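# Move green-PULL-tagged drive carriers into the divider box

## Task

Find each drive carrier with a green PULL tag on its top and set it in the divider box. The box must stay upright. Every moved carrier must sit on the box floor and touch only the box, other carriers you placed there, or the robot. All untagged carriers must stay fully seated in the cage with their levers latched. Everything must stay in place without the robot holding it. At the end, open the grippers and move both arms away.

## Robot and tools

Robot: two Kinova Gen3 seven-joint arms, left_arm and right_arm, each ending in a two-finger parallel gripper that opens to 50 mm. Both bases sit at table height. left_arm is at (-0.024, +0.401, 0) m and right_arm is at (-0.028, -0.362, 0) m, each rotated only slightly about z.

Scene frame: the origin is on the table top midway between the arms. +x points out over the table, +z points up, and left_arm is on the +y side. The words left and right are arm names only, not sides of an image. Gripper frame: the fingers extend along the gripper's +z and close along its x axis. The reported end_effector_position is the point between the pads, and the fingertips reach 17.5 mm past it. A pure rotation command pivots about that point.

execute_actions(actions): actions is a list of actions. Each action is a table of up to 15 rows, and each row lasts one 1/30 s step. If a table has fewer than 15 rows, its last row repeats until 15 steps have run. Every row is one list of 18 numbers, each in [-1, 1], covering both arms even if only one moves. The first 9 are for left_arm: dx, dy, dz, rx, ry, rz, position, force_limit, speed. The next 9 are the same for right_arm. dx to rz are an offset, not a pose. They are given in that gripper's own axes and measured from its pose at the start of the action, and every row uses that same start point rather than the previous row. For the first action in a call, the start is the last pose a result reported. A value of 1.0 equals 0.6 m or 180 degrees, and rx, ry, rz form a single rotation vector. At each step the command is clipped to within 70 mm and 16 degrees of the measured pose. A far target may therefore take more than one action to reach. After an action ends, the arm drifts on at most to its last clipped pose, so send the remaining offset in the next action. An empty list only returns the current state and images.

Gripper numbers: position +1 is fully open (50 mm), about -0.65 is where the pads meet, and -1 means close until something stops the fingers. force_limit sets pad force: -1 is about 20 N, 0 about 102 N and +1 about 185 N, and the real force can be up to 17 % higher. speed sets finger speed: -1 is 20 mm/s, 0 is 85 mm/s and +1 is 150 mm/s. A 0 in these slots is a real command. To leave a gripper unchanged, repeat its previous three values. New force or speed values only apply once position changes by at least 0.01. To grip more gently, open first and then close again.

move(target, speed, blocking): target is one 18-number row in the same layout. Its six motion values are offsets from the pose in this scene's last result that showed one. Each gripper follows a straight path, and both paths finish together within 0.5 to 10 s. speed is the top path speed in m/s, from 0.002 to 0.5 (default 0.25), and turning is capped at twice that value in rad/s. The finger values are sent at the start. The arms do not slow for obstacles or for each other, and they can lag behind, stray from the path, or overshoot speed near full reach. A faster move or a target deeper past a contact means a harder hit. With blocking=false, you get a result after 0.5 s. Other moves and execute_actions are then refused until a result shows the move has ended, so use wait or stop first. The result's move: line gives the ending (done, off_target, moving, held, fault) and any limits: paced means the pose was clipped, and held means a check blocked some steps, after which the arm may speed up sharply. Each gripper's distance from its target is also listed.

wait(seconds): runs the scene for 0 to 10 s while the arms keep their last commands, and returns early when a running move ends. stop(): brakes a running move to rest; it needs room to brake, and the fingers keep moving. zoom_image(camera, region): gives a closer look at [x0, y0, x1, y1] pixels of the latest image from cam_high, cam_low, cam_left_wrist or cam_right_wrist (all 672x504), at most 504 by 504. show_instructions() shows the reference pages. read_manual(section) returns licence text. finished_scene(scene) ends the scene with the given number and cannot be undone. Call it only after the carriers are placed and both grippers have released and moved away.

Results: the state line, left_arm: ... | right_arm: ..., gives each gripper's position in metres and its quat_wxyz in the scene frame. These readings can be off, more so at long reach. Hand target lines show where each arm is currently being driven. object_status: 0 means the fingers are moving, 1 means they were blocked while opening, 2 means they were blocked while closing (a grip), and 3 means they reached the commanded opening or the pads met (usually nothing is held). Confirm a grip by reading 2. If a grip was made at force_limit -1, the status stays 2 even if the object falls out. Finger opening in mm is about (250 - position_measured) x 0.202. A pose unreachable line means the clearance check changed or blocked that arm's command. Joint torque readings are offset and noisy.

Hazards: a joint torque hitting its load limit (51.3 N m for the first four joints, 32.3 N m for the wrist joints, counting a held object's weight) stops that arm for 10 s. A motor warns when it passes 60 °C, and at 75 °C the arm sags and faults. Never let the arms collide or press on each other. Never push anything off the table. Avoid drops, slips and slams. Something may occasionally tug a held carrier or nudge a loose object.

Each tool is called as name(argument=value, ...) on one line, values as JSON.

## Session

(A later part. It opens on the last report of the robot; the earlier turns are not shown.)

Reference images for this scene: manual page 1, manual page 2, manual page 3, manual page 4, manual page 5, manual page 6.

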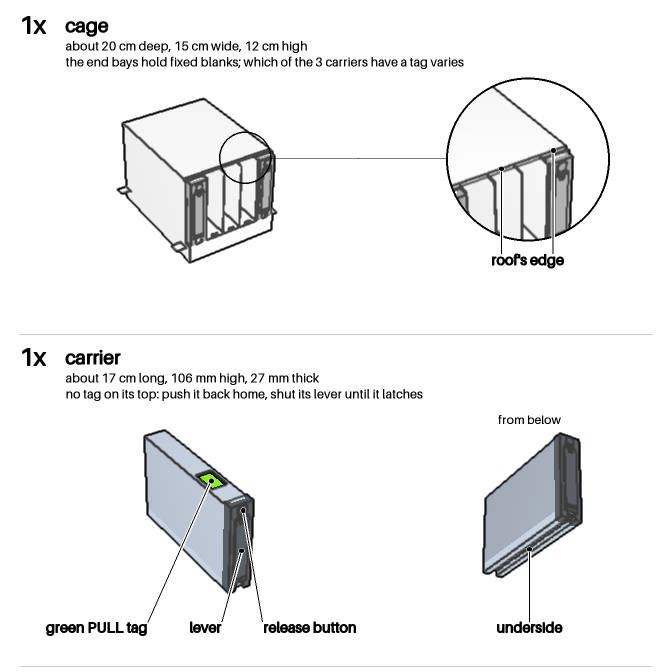

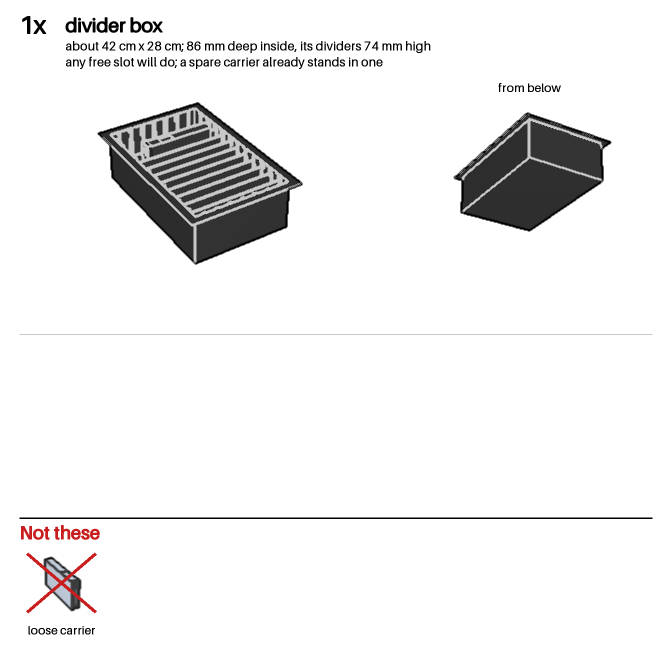

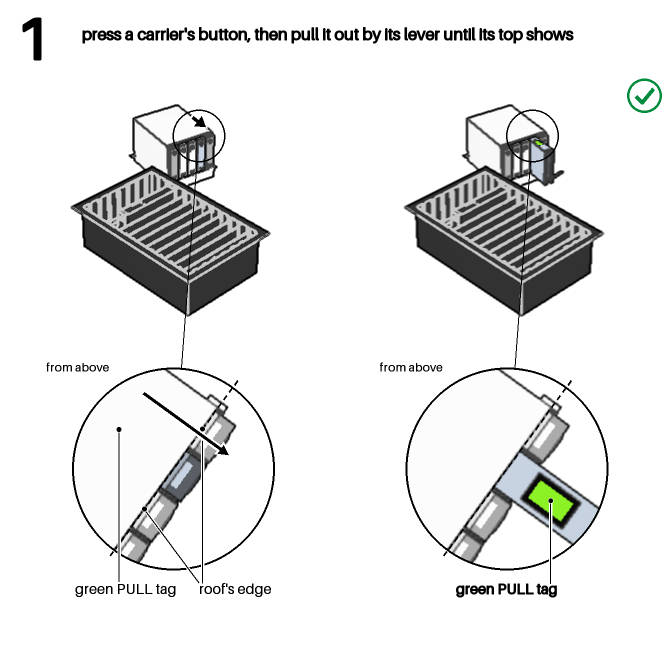

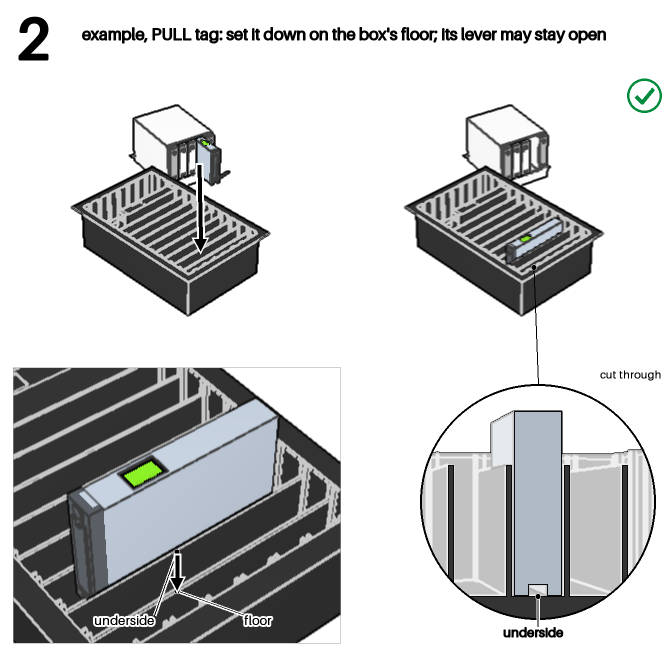

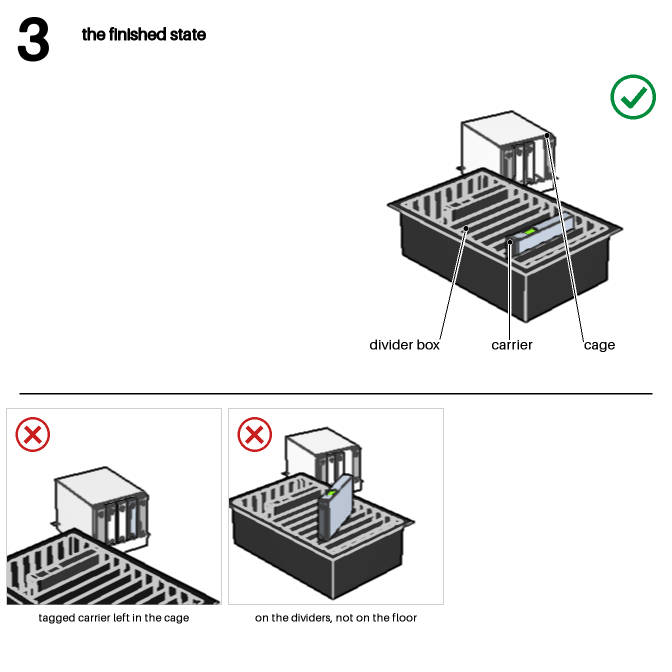

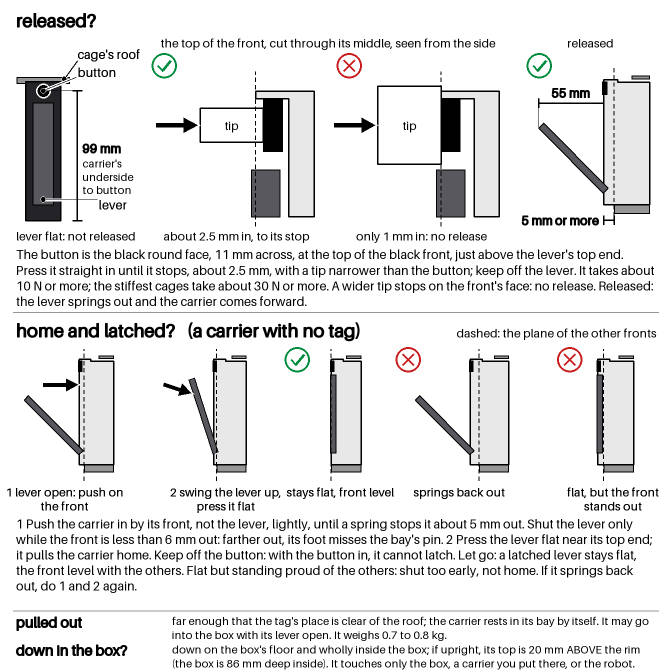

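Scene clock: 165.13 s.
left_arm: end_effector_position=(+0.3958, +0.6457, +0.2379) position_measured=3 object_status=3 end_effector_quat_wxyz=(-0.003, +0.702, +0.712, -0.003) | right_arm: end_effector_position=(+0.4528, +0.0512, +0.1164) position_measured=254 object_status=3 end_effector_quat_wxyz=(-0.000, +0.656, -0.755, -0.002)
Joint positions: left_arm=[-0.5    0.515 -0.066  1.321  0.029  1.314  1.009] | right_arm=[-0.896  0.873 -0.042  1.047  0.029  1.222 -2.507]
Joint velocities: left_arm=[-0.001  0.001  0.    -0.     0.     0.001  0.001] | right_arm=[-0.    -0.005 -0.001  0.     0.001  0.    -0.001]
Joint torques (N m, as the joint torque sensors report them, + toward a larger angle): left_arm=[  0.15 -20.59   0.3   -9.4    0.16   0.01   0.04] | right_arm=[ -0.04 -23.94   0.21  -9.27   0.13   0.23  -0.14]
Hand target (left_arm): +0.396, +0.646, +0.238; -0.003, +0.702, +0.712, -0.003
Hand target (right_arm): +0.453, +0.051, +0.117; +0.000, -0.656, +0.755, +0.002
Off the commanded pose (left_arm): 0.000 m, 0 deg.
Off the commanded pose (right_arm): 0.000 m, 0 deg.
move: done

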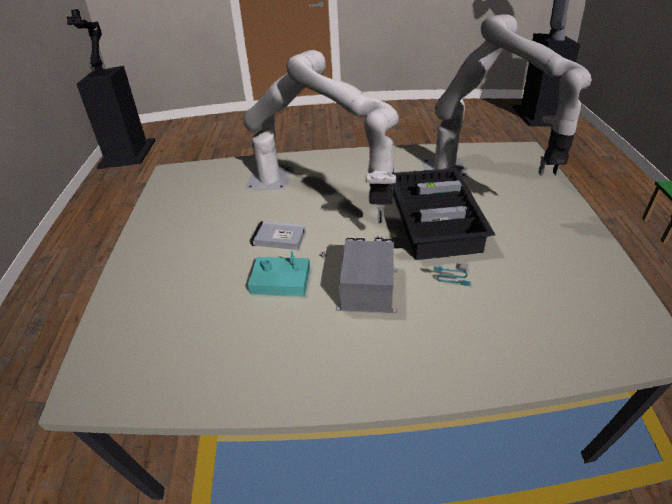

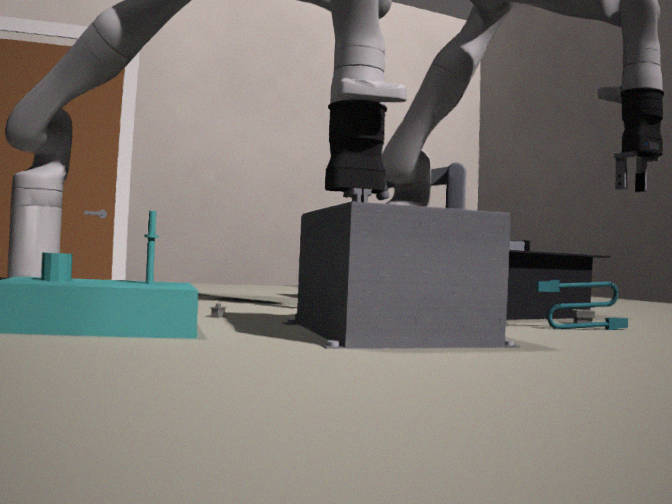

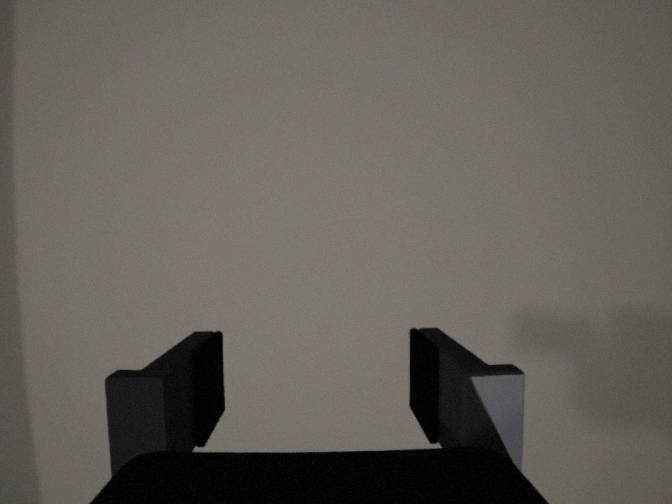

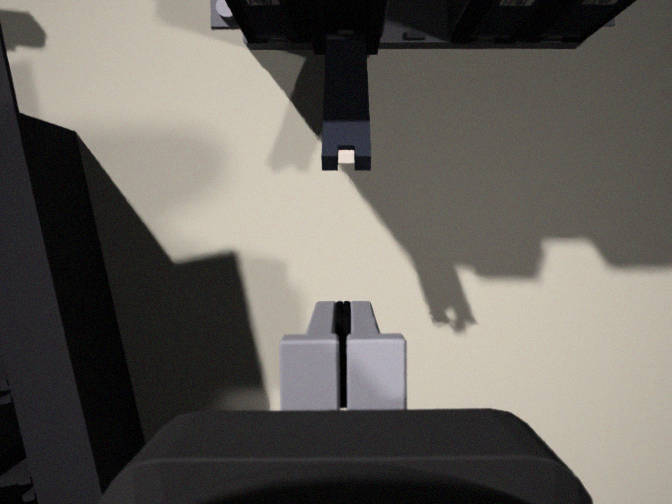

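Sprang back; push deeper.

move(target=[0,0,0,0,0,0,1,0,0, 0.004,-0.03,0.06,0,0,0,-1,0.3,0], speed=0.08)

move(target=[0,0,0,0,0,0,1,0,0, 0,-0.148,0,0,0,0,-1,0.3,0], speed=0.04)

move(target=[0,0,0,0,0,0,1,0,0, 0,0.16,-0.06,0,0,0,-1,0.3,0], speed=0.08)

Scene clock: 168.80 s.
left_arm: end_effector_position=(+0.3958, +0.6457, +0.2379) position_measured=3 object_status=3 end_effector_quat_wxyz=(-0.003, +0.702, +0.712, -0.003) | right_arm: end_effector_position=(+0.4701, +0.0464, +0.0804) position_measured=254 object_status=3 end_effector_quat_wxyz=(-0.000, +0.656, -0.755, -0.002)
Joint positions: left_arm=[-0.5    0.515 -0.066  1.321  0.029  1.314  1.009] | right_arm=[-0.871  0.934 -0.042  1.04   0.031  1.168 -2.483]
Joint velocities: left_arm=[ 0.001 -0.002 -0.001 -0.001  0.002  0.001  0.   ] | right_arm=[ 0.002  0.002 -0.    -0.001 -0.    -0.001  0.   ]
Joint torques (N m, as the joint torque sensors report them, + toward a larger angle): left_arm=[  0.14 -20.56   0.37  -9.32   0.15  -0.12   0.04] | right_arm=[ -0.05 -24.9    0.5   -9.08   0.32   0.2   -0.23]
Hand target (left_arm): +0.396, +0.646, +0.238; -0.003, +0.702, +0.712, -0.003
Hand target (right_arm): +0.470, +0.046, +0.080; +0.000, -0.656, +0.755, +0.002
Off the commanded pose (left_arm): 0.000 m, 0 deg.
Off the commanded pose (right_arm): 0.000 m, 0 deg.
move: done

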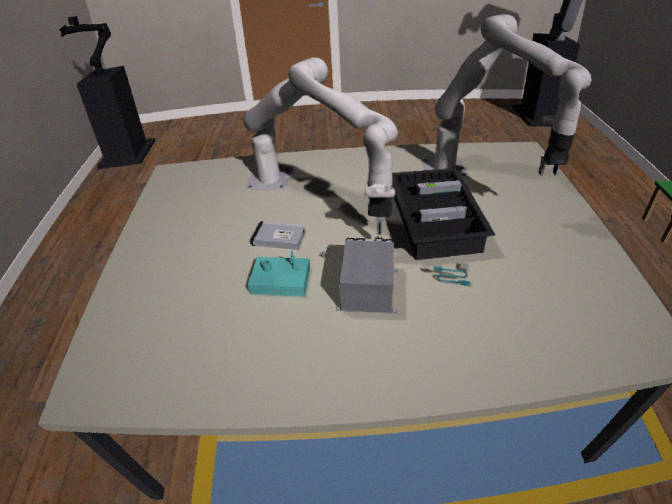

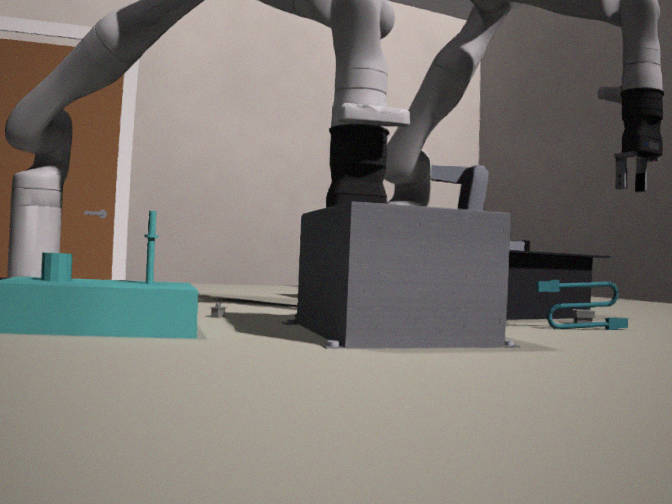

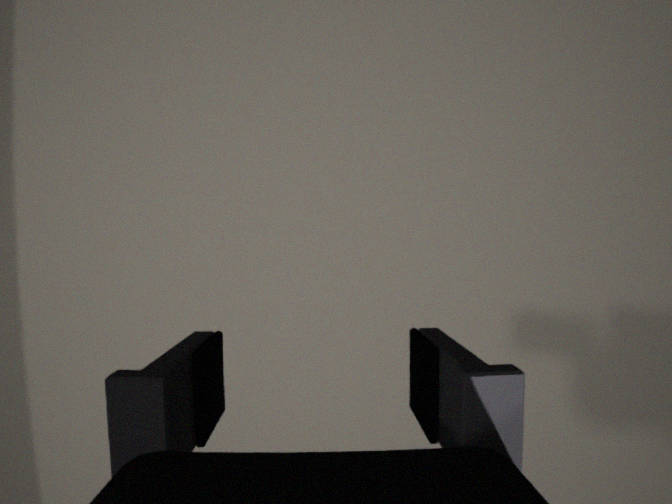

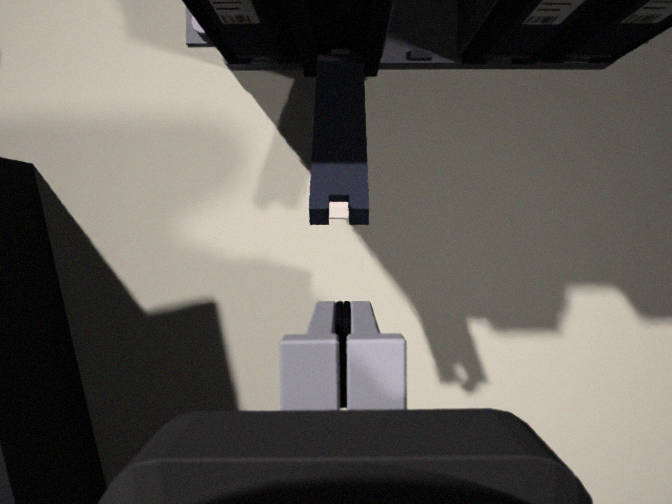

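Scene clock: 171.27 s.
left_arm: end_effector_position=(+0.3958, +0.6457, +0.2379) position_measured=3 object_status=3 end_effector_quat_wxyz=(-0.003, +0.702, +0.712, -0.003) | right_arm: end_effector_position=(+0.5509, +0.0376, +0.0786) position_measured=254 object_status=3 end_effector_quat_wxyz=(+0.005, +0.658, -0.753, -0.006)
Joint positions: left_arm=[-0.5    0.515 -0.066  1.321  0.029  1.314  1.009] | right_arm=[-0.786  1.123 -0.036  0.628  0.02   1.4   -2.373]
Joint velocities: left_arm=[ 0.001  0.002  0.    -0.001  0.001  0.001  0.   ] | right_arm=[-0.003  0.007  0.006 -0.012 -0.006  0.009  0.003]
Joint torques (N m, as the joint torque sensors report them, + toward a larger angle): left_arm=[  0.13 -20.52   0.24  -9.59   0.2    0.01   0.07] | right_arm=[  5.03 -27.87   3.54 -12.38   2.19  -2.93   0.02]
Hand target (left_arm): +0.396, +0.646, +0.238; -0.003, +0.702, +0.712, -0.003
Hand target (right_arm): +0.558, +0.034, +0.080; +0.000, -0.656, +0.755, +0.002
Off the commanded pose (left_arm): 0.000 m, 0 deg.
Off the commanded pose (right_arm): 0.008 m, 1 deg.
move: off_target (right_arm)

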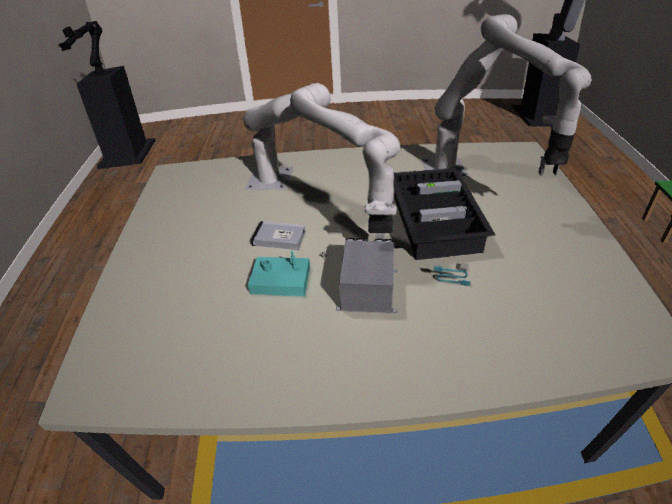

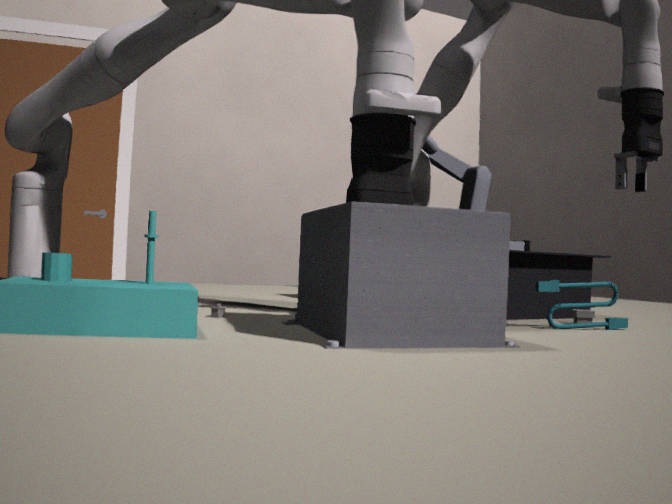

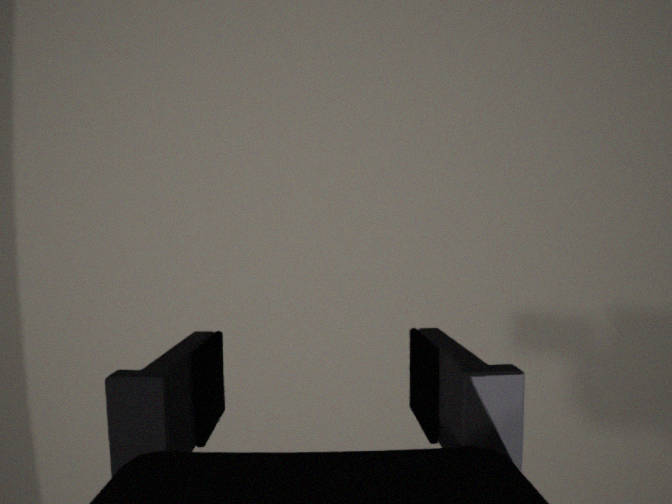

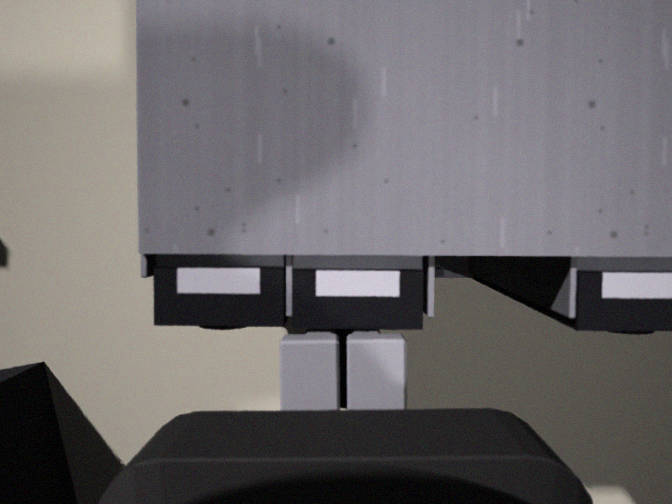

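Scene clock: 172.87 s.
left_arm: end_effector_position=(+0.3958, +0.6457, +0.2379) position_measured=3 object_status=3 end_effector_quat_wxyz=(-0.003, +0.702, +0.712, -0.003) | right_arm: end_effector_position=(+0.4563, +0.0504, +0.1159) position_measured=254 object_status=3 end_effector_quat_wxyz=(+0.005, +0.658, -0.753, -0.006)
Joint positions: left_arm=[-0.5    0.515 -0.066  1.321  0.029  1.314  1.009] | right_arm=[-0.886  0.886 -0.044  1.02   0.022  1.245 -2.488]
Joint velocities: left_arm=[-0.003 -0.001 -0.    -0.    -0.001  0.002  0.   ] | right_arm=[-0.002 -0.006 -0.     0.001  0.    -0.    -0.001]
Joint torques (N m, as the joint torque sensors report them, + toward a larger angle): left_arm=[  0.22 -20.59   0.32  -9.45   0.22  -0.09   0.06] | right_arm=[ -0.58 -24.31   0.41  -9.35   0.07   0.05  -0.13]
Hand target (left_arm): +0.396, +0.646, +0.238; -0.003, +0.702, +0.712, -0.003
Hand target (right_arm): +0.456, +0.051, +0.116; -0.004, -0.659, +0.753, +0.006
Off the commanded pose (left_arm): 0.000 m, 0 deg.
Off the commanded pose (right_arm): 0.000 m, 0 deg.
move: done

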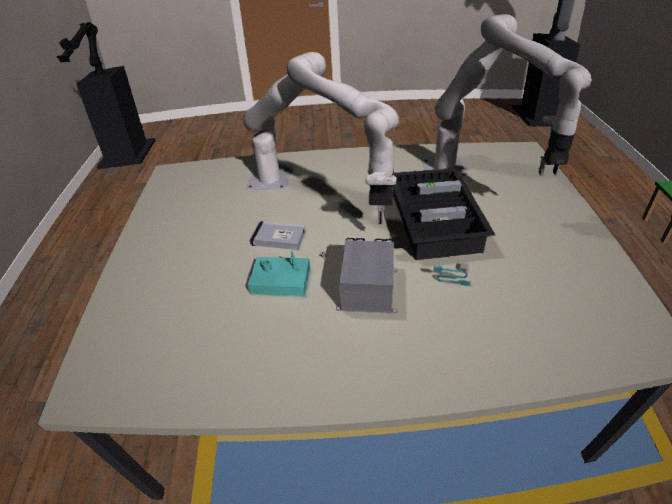

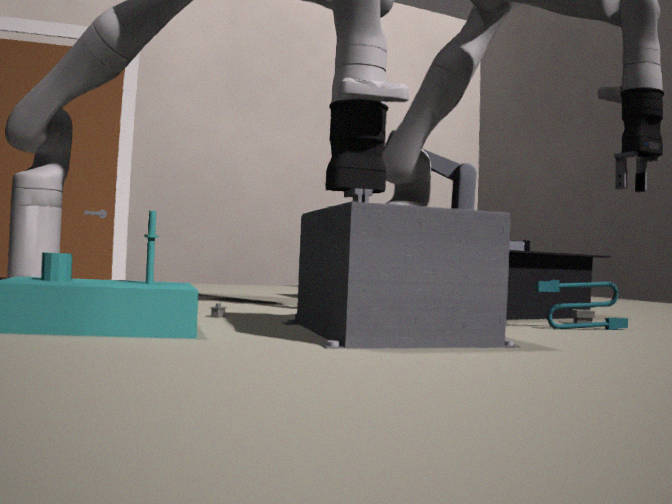

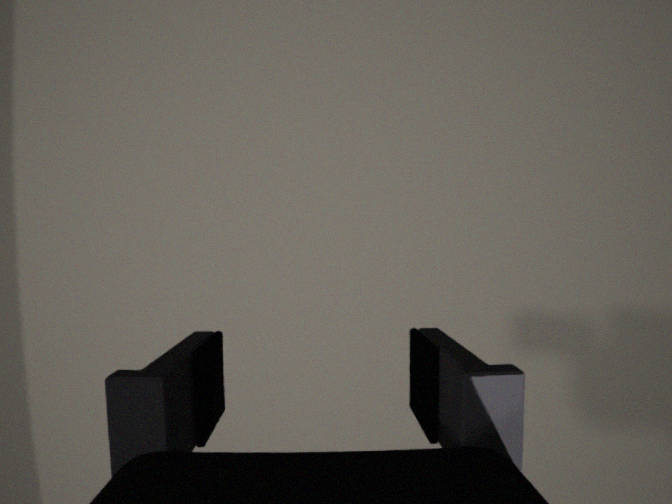

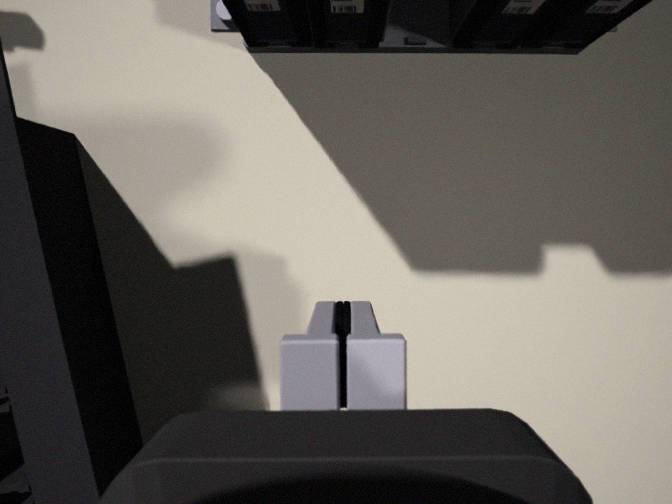

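Latched. Bay 4.

move(target=[0,0,0,0,0,0,1,0,0, 0.1,0,0,0,0,-0.495,1,0,0], speed=0.4)

move(target=[0,0,0,0,0,0,1,0,0, 0,0,0,0,0.475,0,1,0,0], speed=0.3)

move(target=[0,0,0,0,0,0,1,0,0, 0,0,0,0.13,0,0,1,0,0])

Scene clock: 177.33 s.
left_arm: end_effector_position=(+0.3958, +0.6457, +0.2379) position_measured=3 object_status=3 end_effector_quat_wxyz=(-0.003, +0.702, +0.712, -0.003) | right_arm: end_effector_position=(+0.4476, -0.0085, +0.1159) position_measured=3 object_status=3 end_effector_quat_wxyz=(-0.001, +0.997, -0.074, -0.008)
Joint positions: left_arm=[-0.5    0.515 -0.066  1.321  0.029  1.314  1.009] | right_arm=[-0.573  0.809 -0.412  1.233  0.306  1.17  -1.002]
Joint velocities: left_arm=[-0.    -0.001 -0.001  0.     0.001  0.001 -0.   ] | right_arm=[ 0.005  0.001  0.003 -0.001 -0.001 -0.001  0.001]
Joint torques (N m, as the joint torque sensors report them, + toward a larger angle): left_arm=[  0.15 -20.58   0.46  -9.41   0.19  -0.12   0.12] | right_arm=[  0.3  -22.47  -2.36  -8.77   0.29   0.13  -0.1 ]
Hand target (left_arm): +0.396, +0.646, +0.238; -0.003, +0.702, +0.712, -0.003
Hand target (right_arm): +0.448, -0.009, +0.116; -0.001, +0.997, -0.074, -0.008
Off the commanded pose (left_arm): 0.000 m, 0 deg.
Off the commanded pose (right_arm): 0.001 m, 0 deg.
move: done

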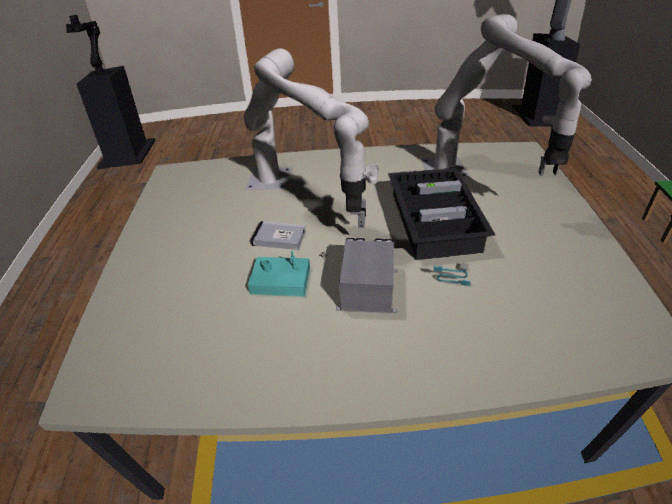

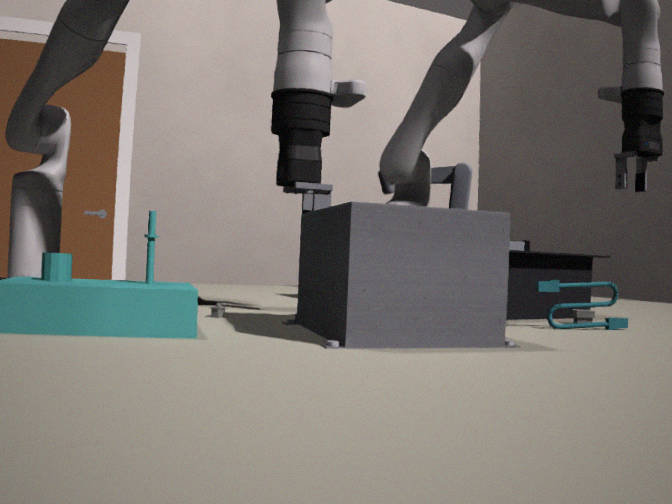

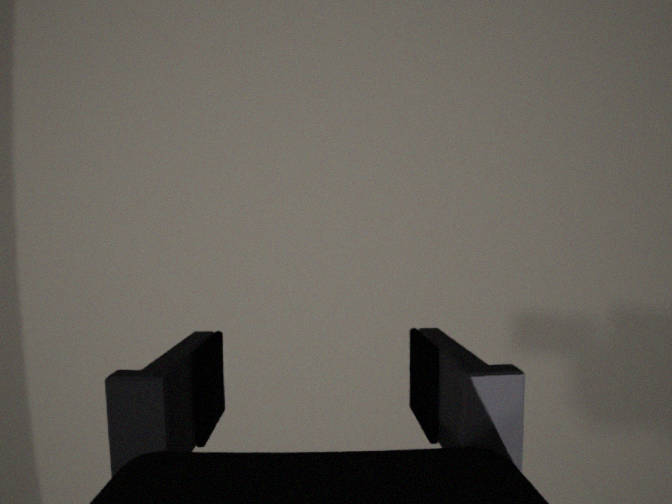

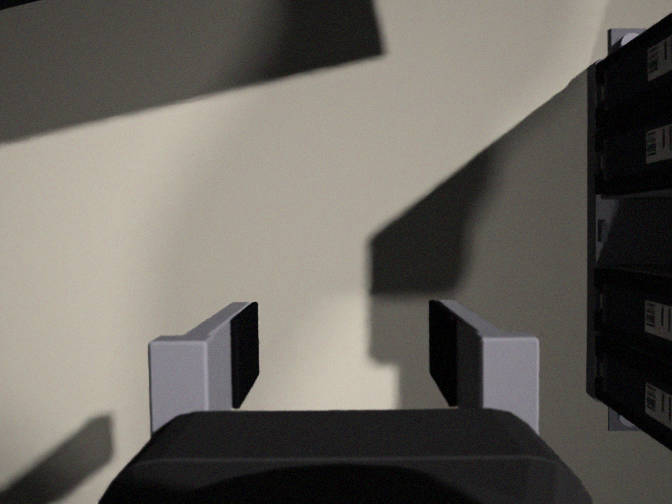

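Scene clock: 180.27 s.
left_arm: end_effector_position=(+0.3958, +0.6457, +0.2379) position_measured=3 object_status=3 end_effector_quat_wxyz=(-0.003, +0.702, +0.712, -0.003) | right_arm: end_effector_position=(+0.4477, -0.0089, +0.1159) position_measured=3 object_status=3 end_effector_quat_wxyz=(+0.052, +0.739, -0.055, +0.669)
Joint positions: left_arm=[-0.5    0.515 -0.066  1.321  0.029  1.314  1.009] | right_arm=[-1.68   1.2    0.396  1.942  1.585  1.103 -3.118]
Joint velocities: left_arm=[-0.002 -0.001  0.    -0.001  0.     0.003 -0.   ] | right_arm=[-0.003  0.014 -0.005 -0.     0.001  0.006  0.   ]
Joint torques (N m, as the joint torque sensors report them, + toward a larger angle): left_arm=[  0.3  -20.71   0.33  -9.24   0.15  -0.08   0.06] | right_arm=[  0.02 -17.67   7.1   -1.51   0.2    3.5   -0.23]
Hand target (left_arm): +0.396, +0.646, +0.238; -0.003, +0.702, +0.712, -0.003
Hand target (right_arm): +0.448, -0.009, +0.115; +0.053, +0.739, -0.054, +0.669
Off the commanded pose (left_arm): 0.000 m, 0 deg.
Off the commanded pose (right_arm): 0.000 m, 0 deg.
move: done

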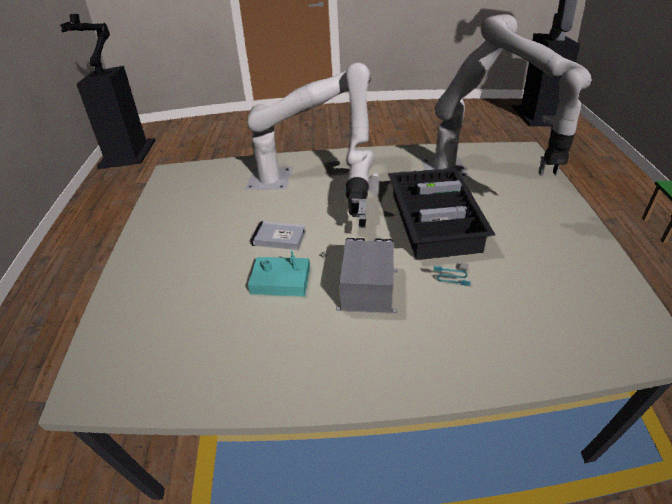

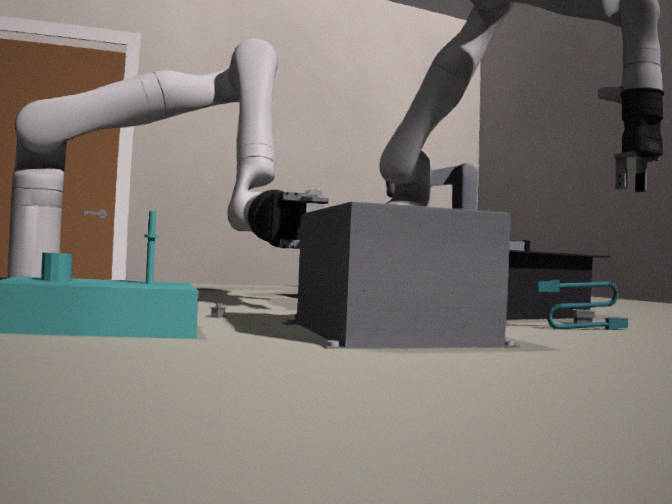

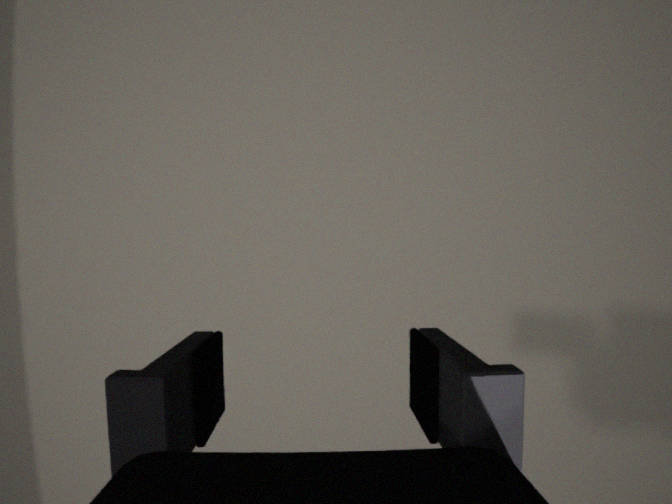

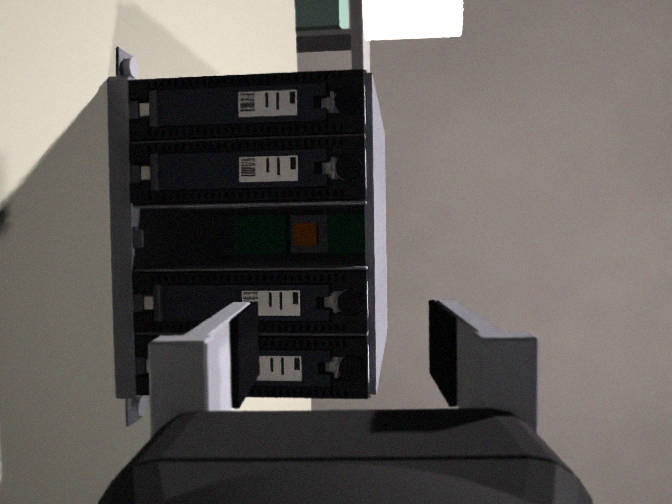

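Scene clock: 181.50 s.
left_arm: end_effector_position=(+0.3958, +0.6457, +0.2379) position_measured=3 object_status=3 end_effector_quat_wxyz=(-0.003, +0.702, +0.712, -0.003) | right_arm: end_effector_position=(+0.4473, -0.0089, +0.1158) position_measured=3 object_status=3 end_effector_quat_wxyz=(-0.098, +0.734, +0.081, +0.667)
Joint positions: left_arm=[-0.5    0.515 -0.066  1.321  0.029  1.314  1.009] | right_arm=[-1.578  1.292  0.468  2.282  2.283  1.343 -3.763]
Joint velocities: left_arm=[ 0.     0.    -0.    -0.001 -0.001  0.001 -0.   ] | right_arm=[ 0.008  0.007  0.002  0.002  0.001 -0.    -0.002]
Joint torques (N m, as the joint torque sensors report them, + toward a larger angle): left_arm=[  0.25 -20.57   0.25  -9.53   0.15   0.05   0.05] | right_arm=[ -0.17 -16.54   6.93   1.39  -1.71   3.22  -0.48]
Hand target (left_arm): +0.396, +0.646, +0.238; -0.003, +0.702, +0.712, -0.003
Hand target (right_arm): +0.448, -0.009, +0.116; -0.098, +0.734, +0.081, +0.667
Off the commanded pose (left_arm): 0.000 m, 0 deg.
Off the commanded pose (right_arm): 0.000 m, 0 deg.
move: done

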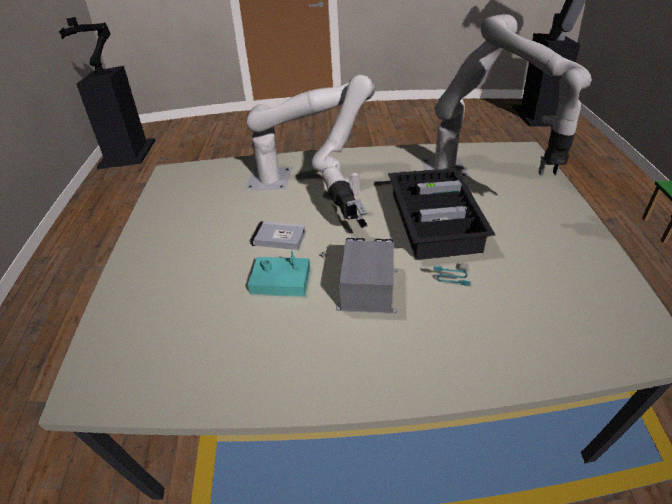

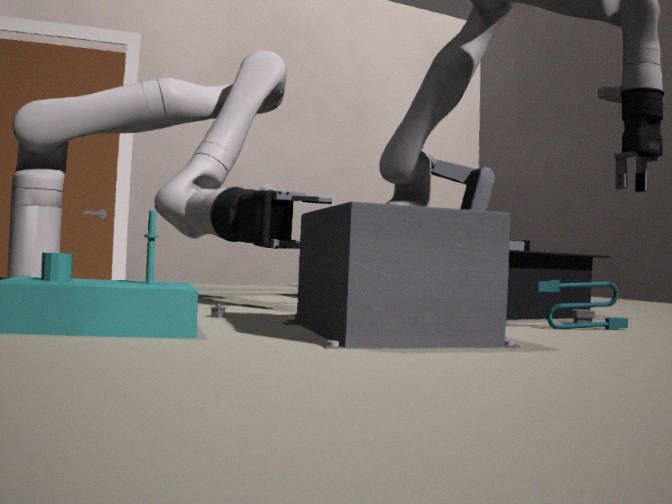

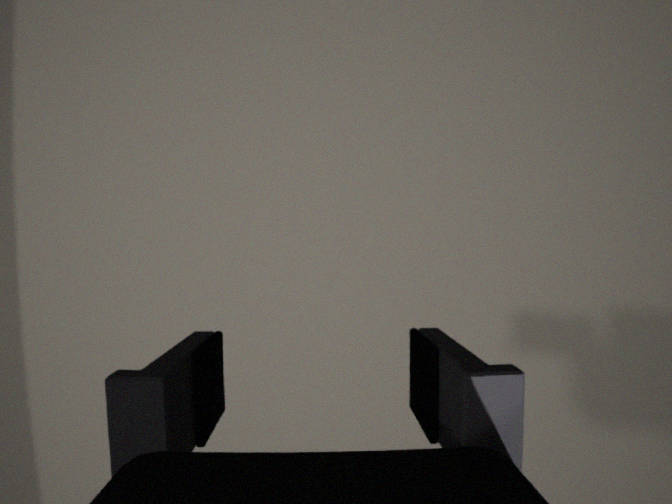

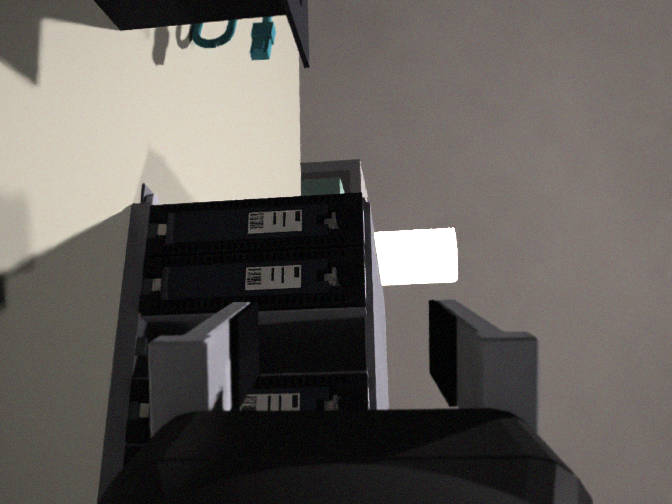

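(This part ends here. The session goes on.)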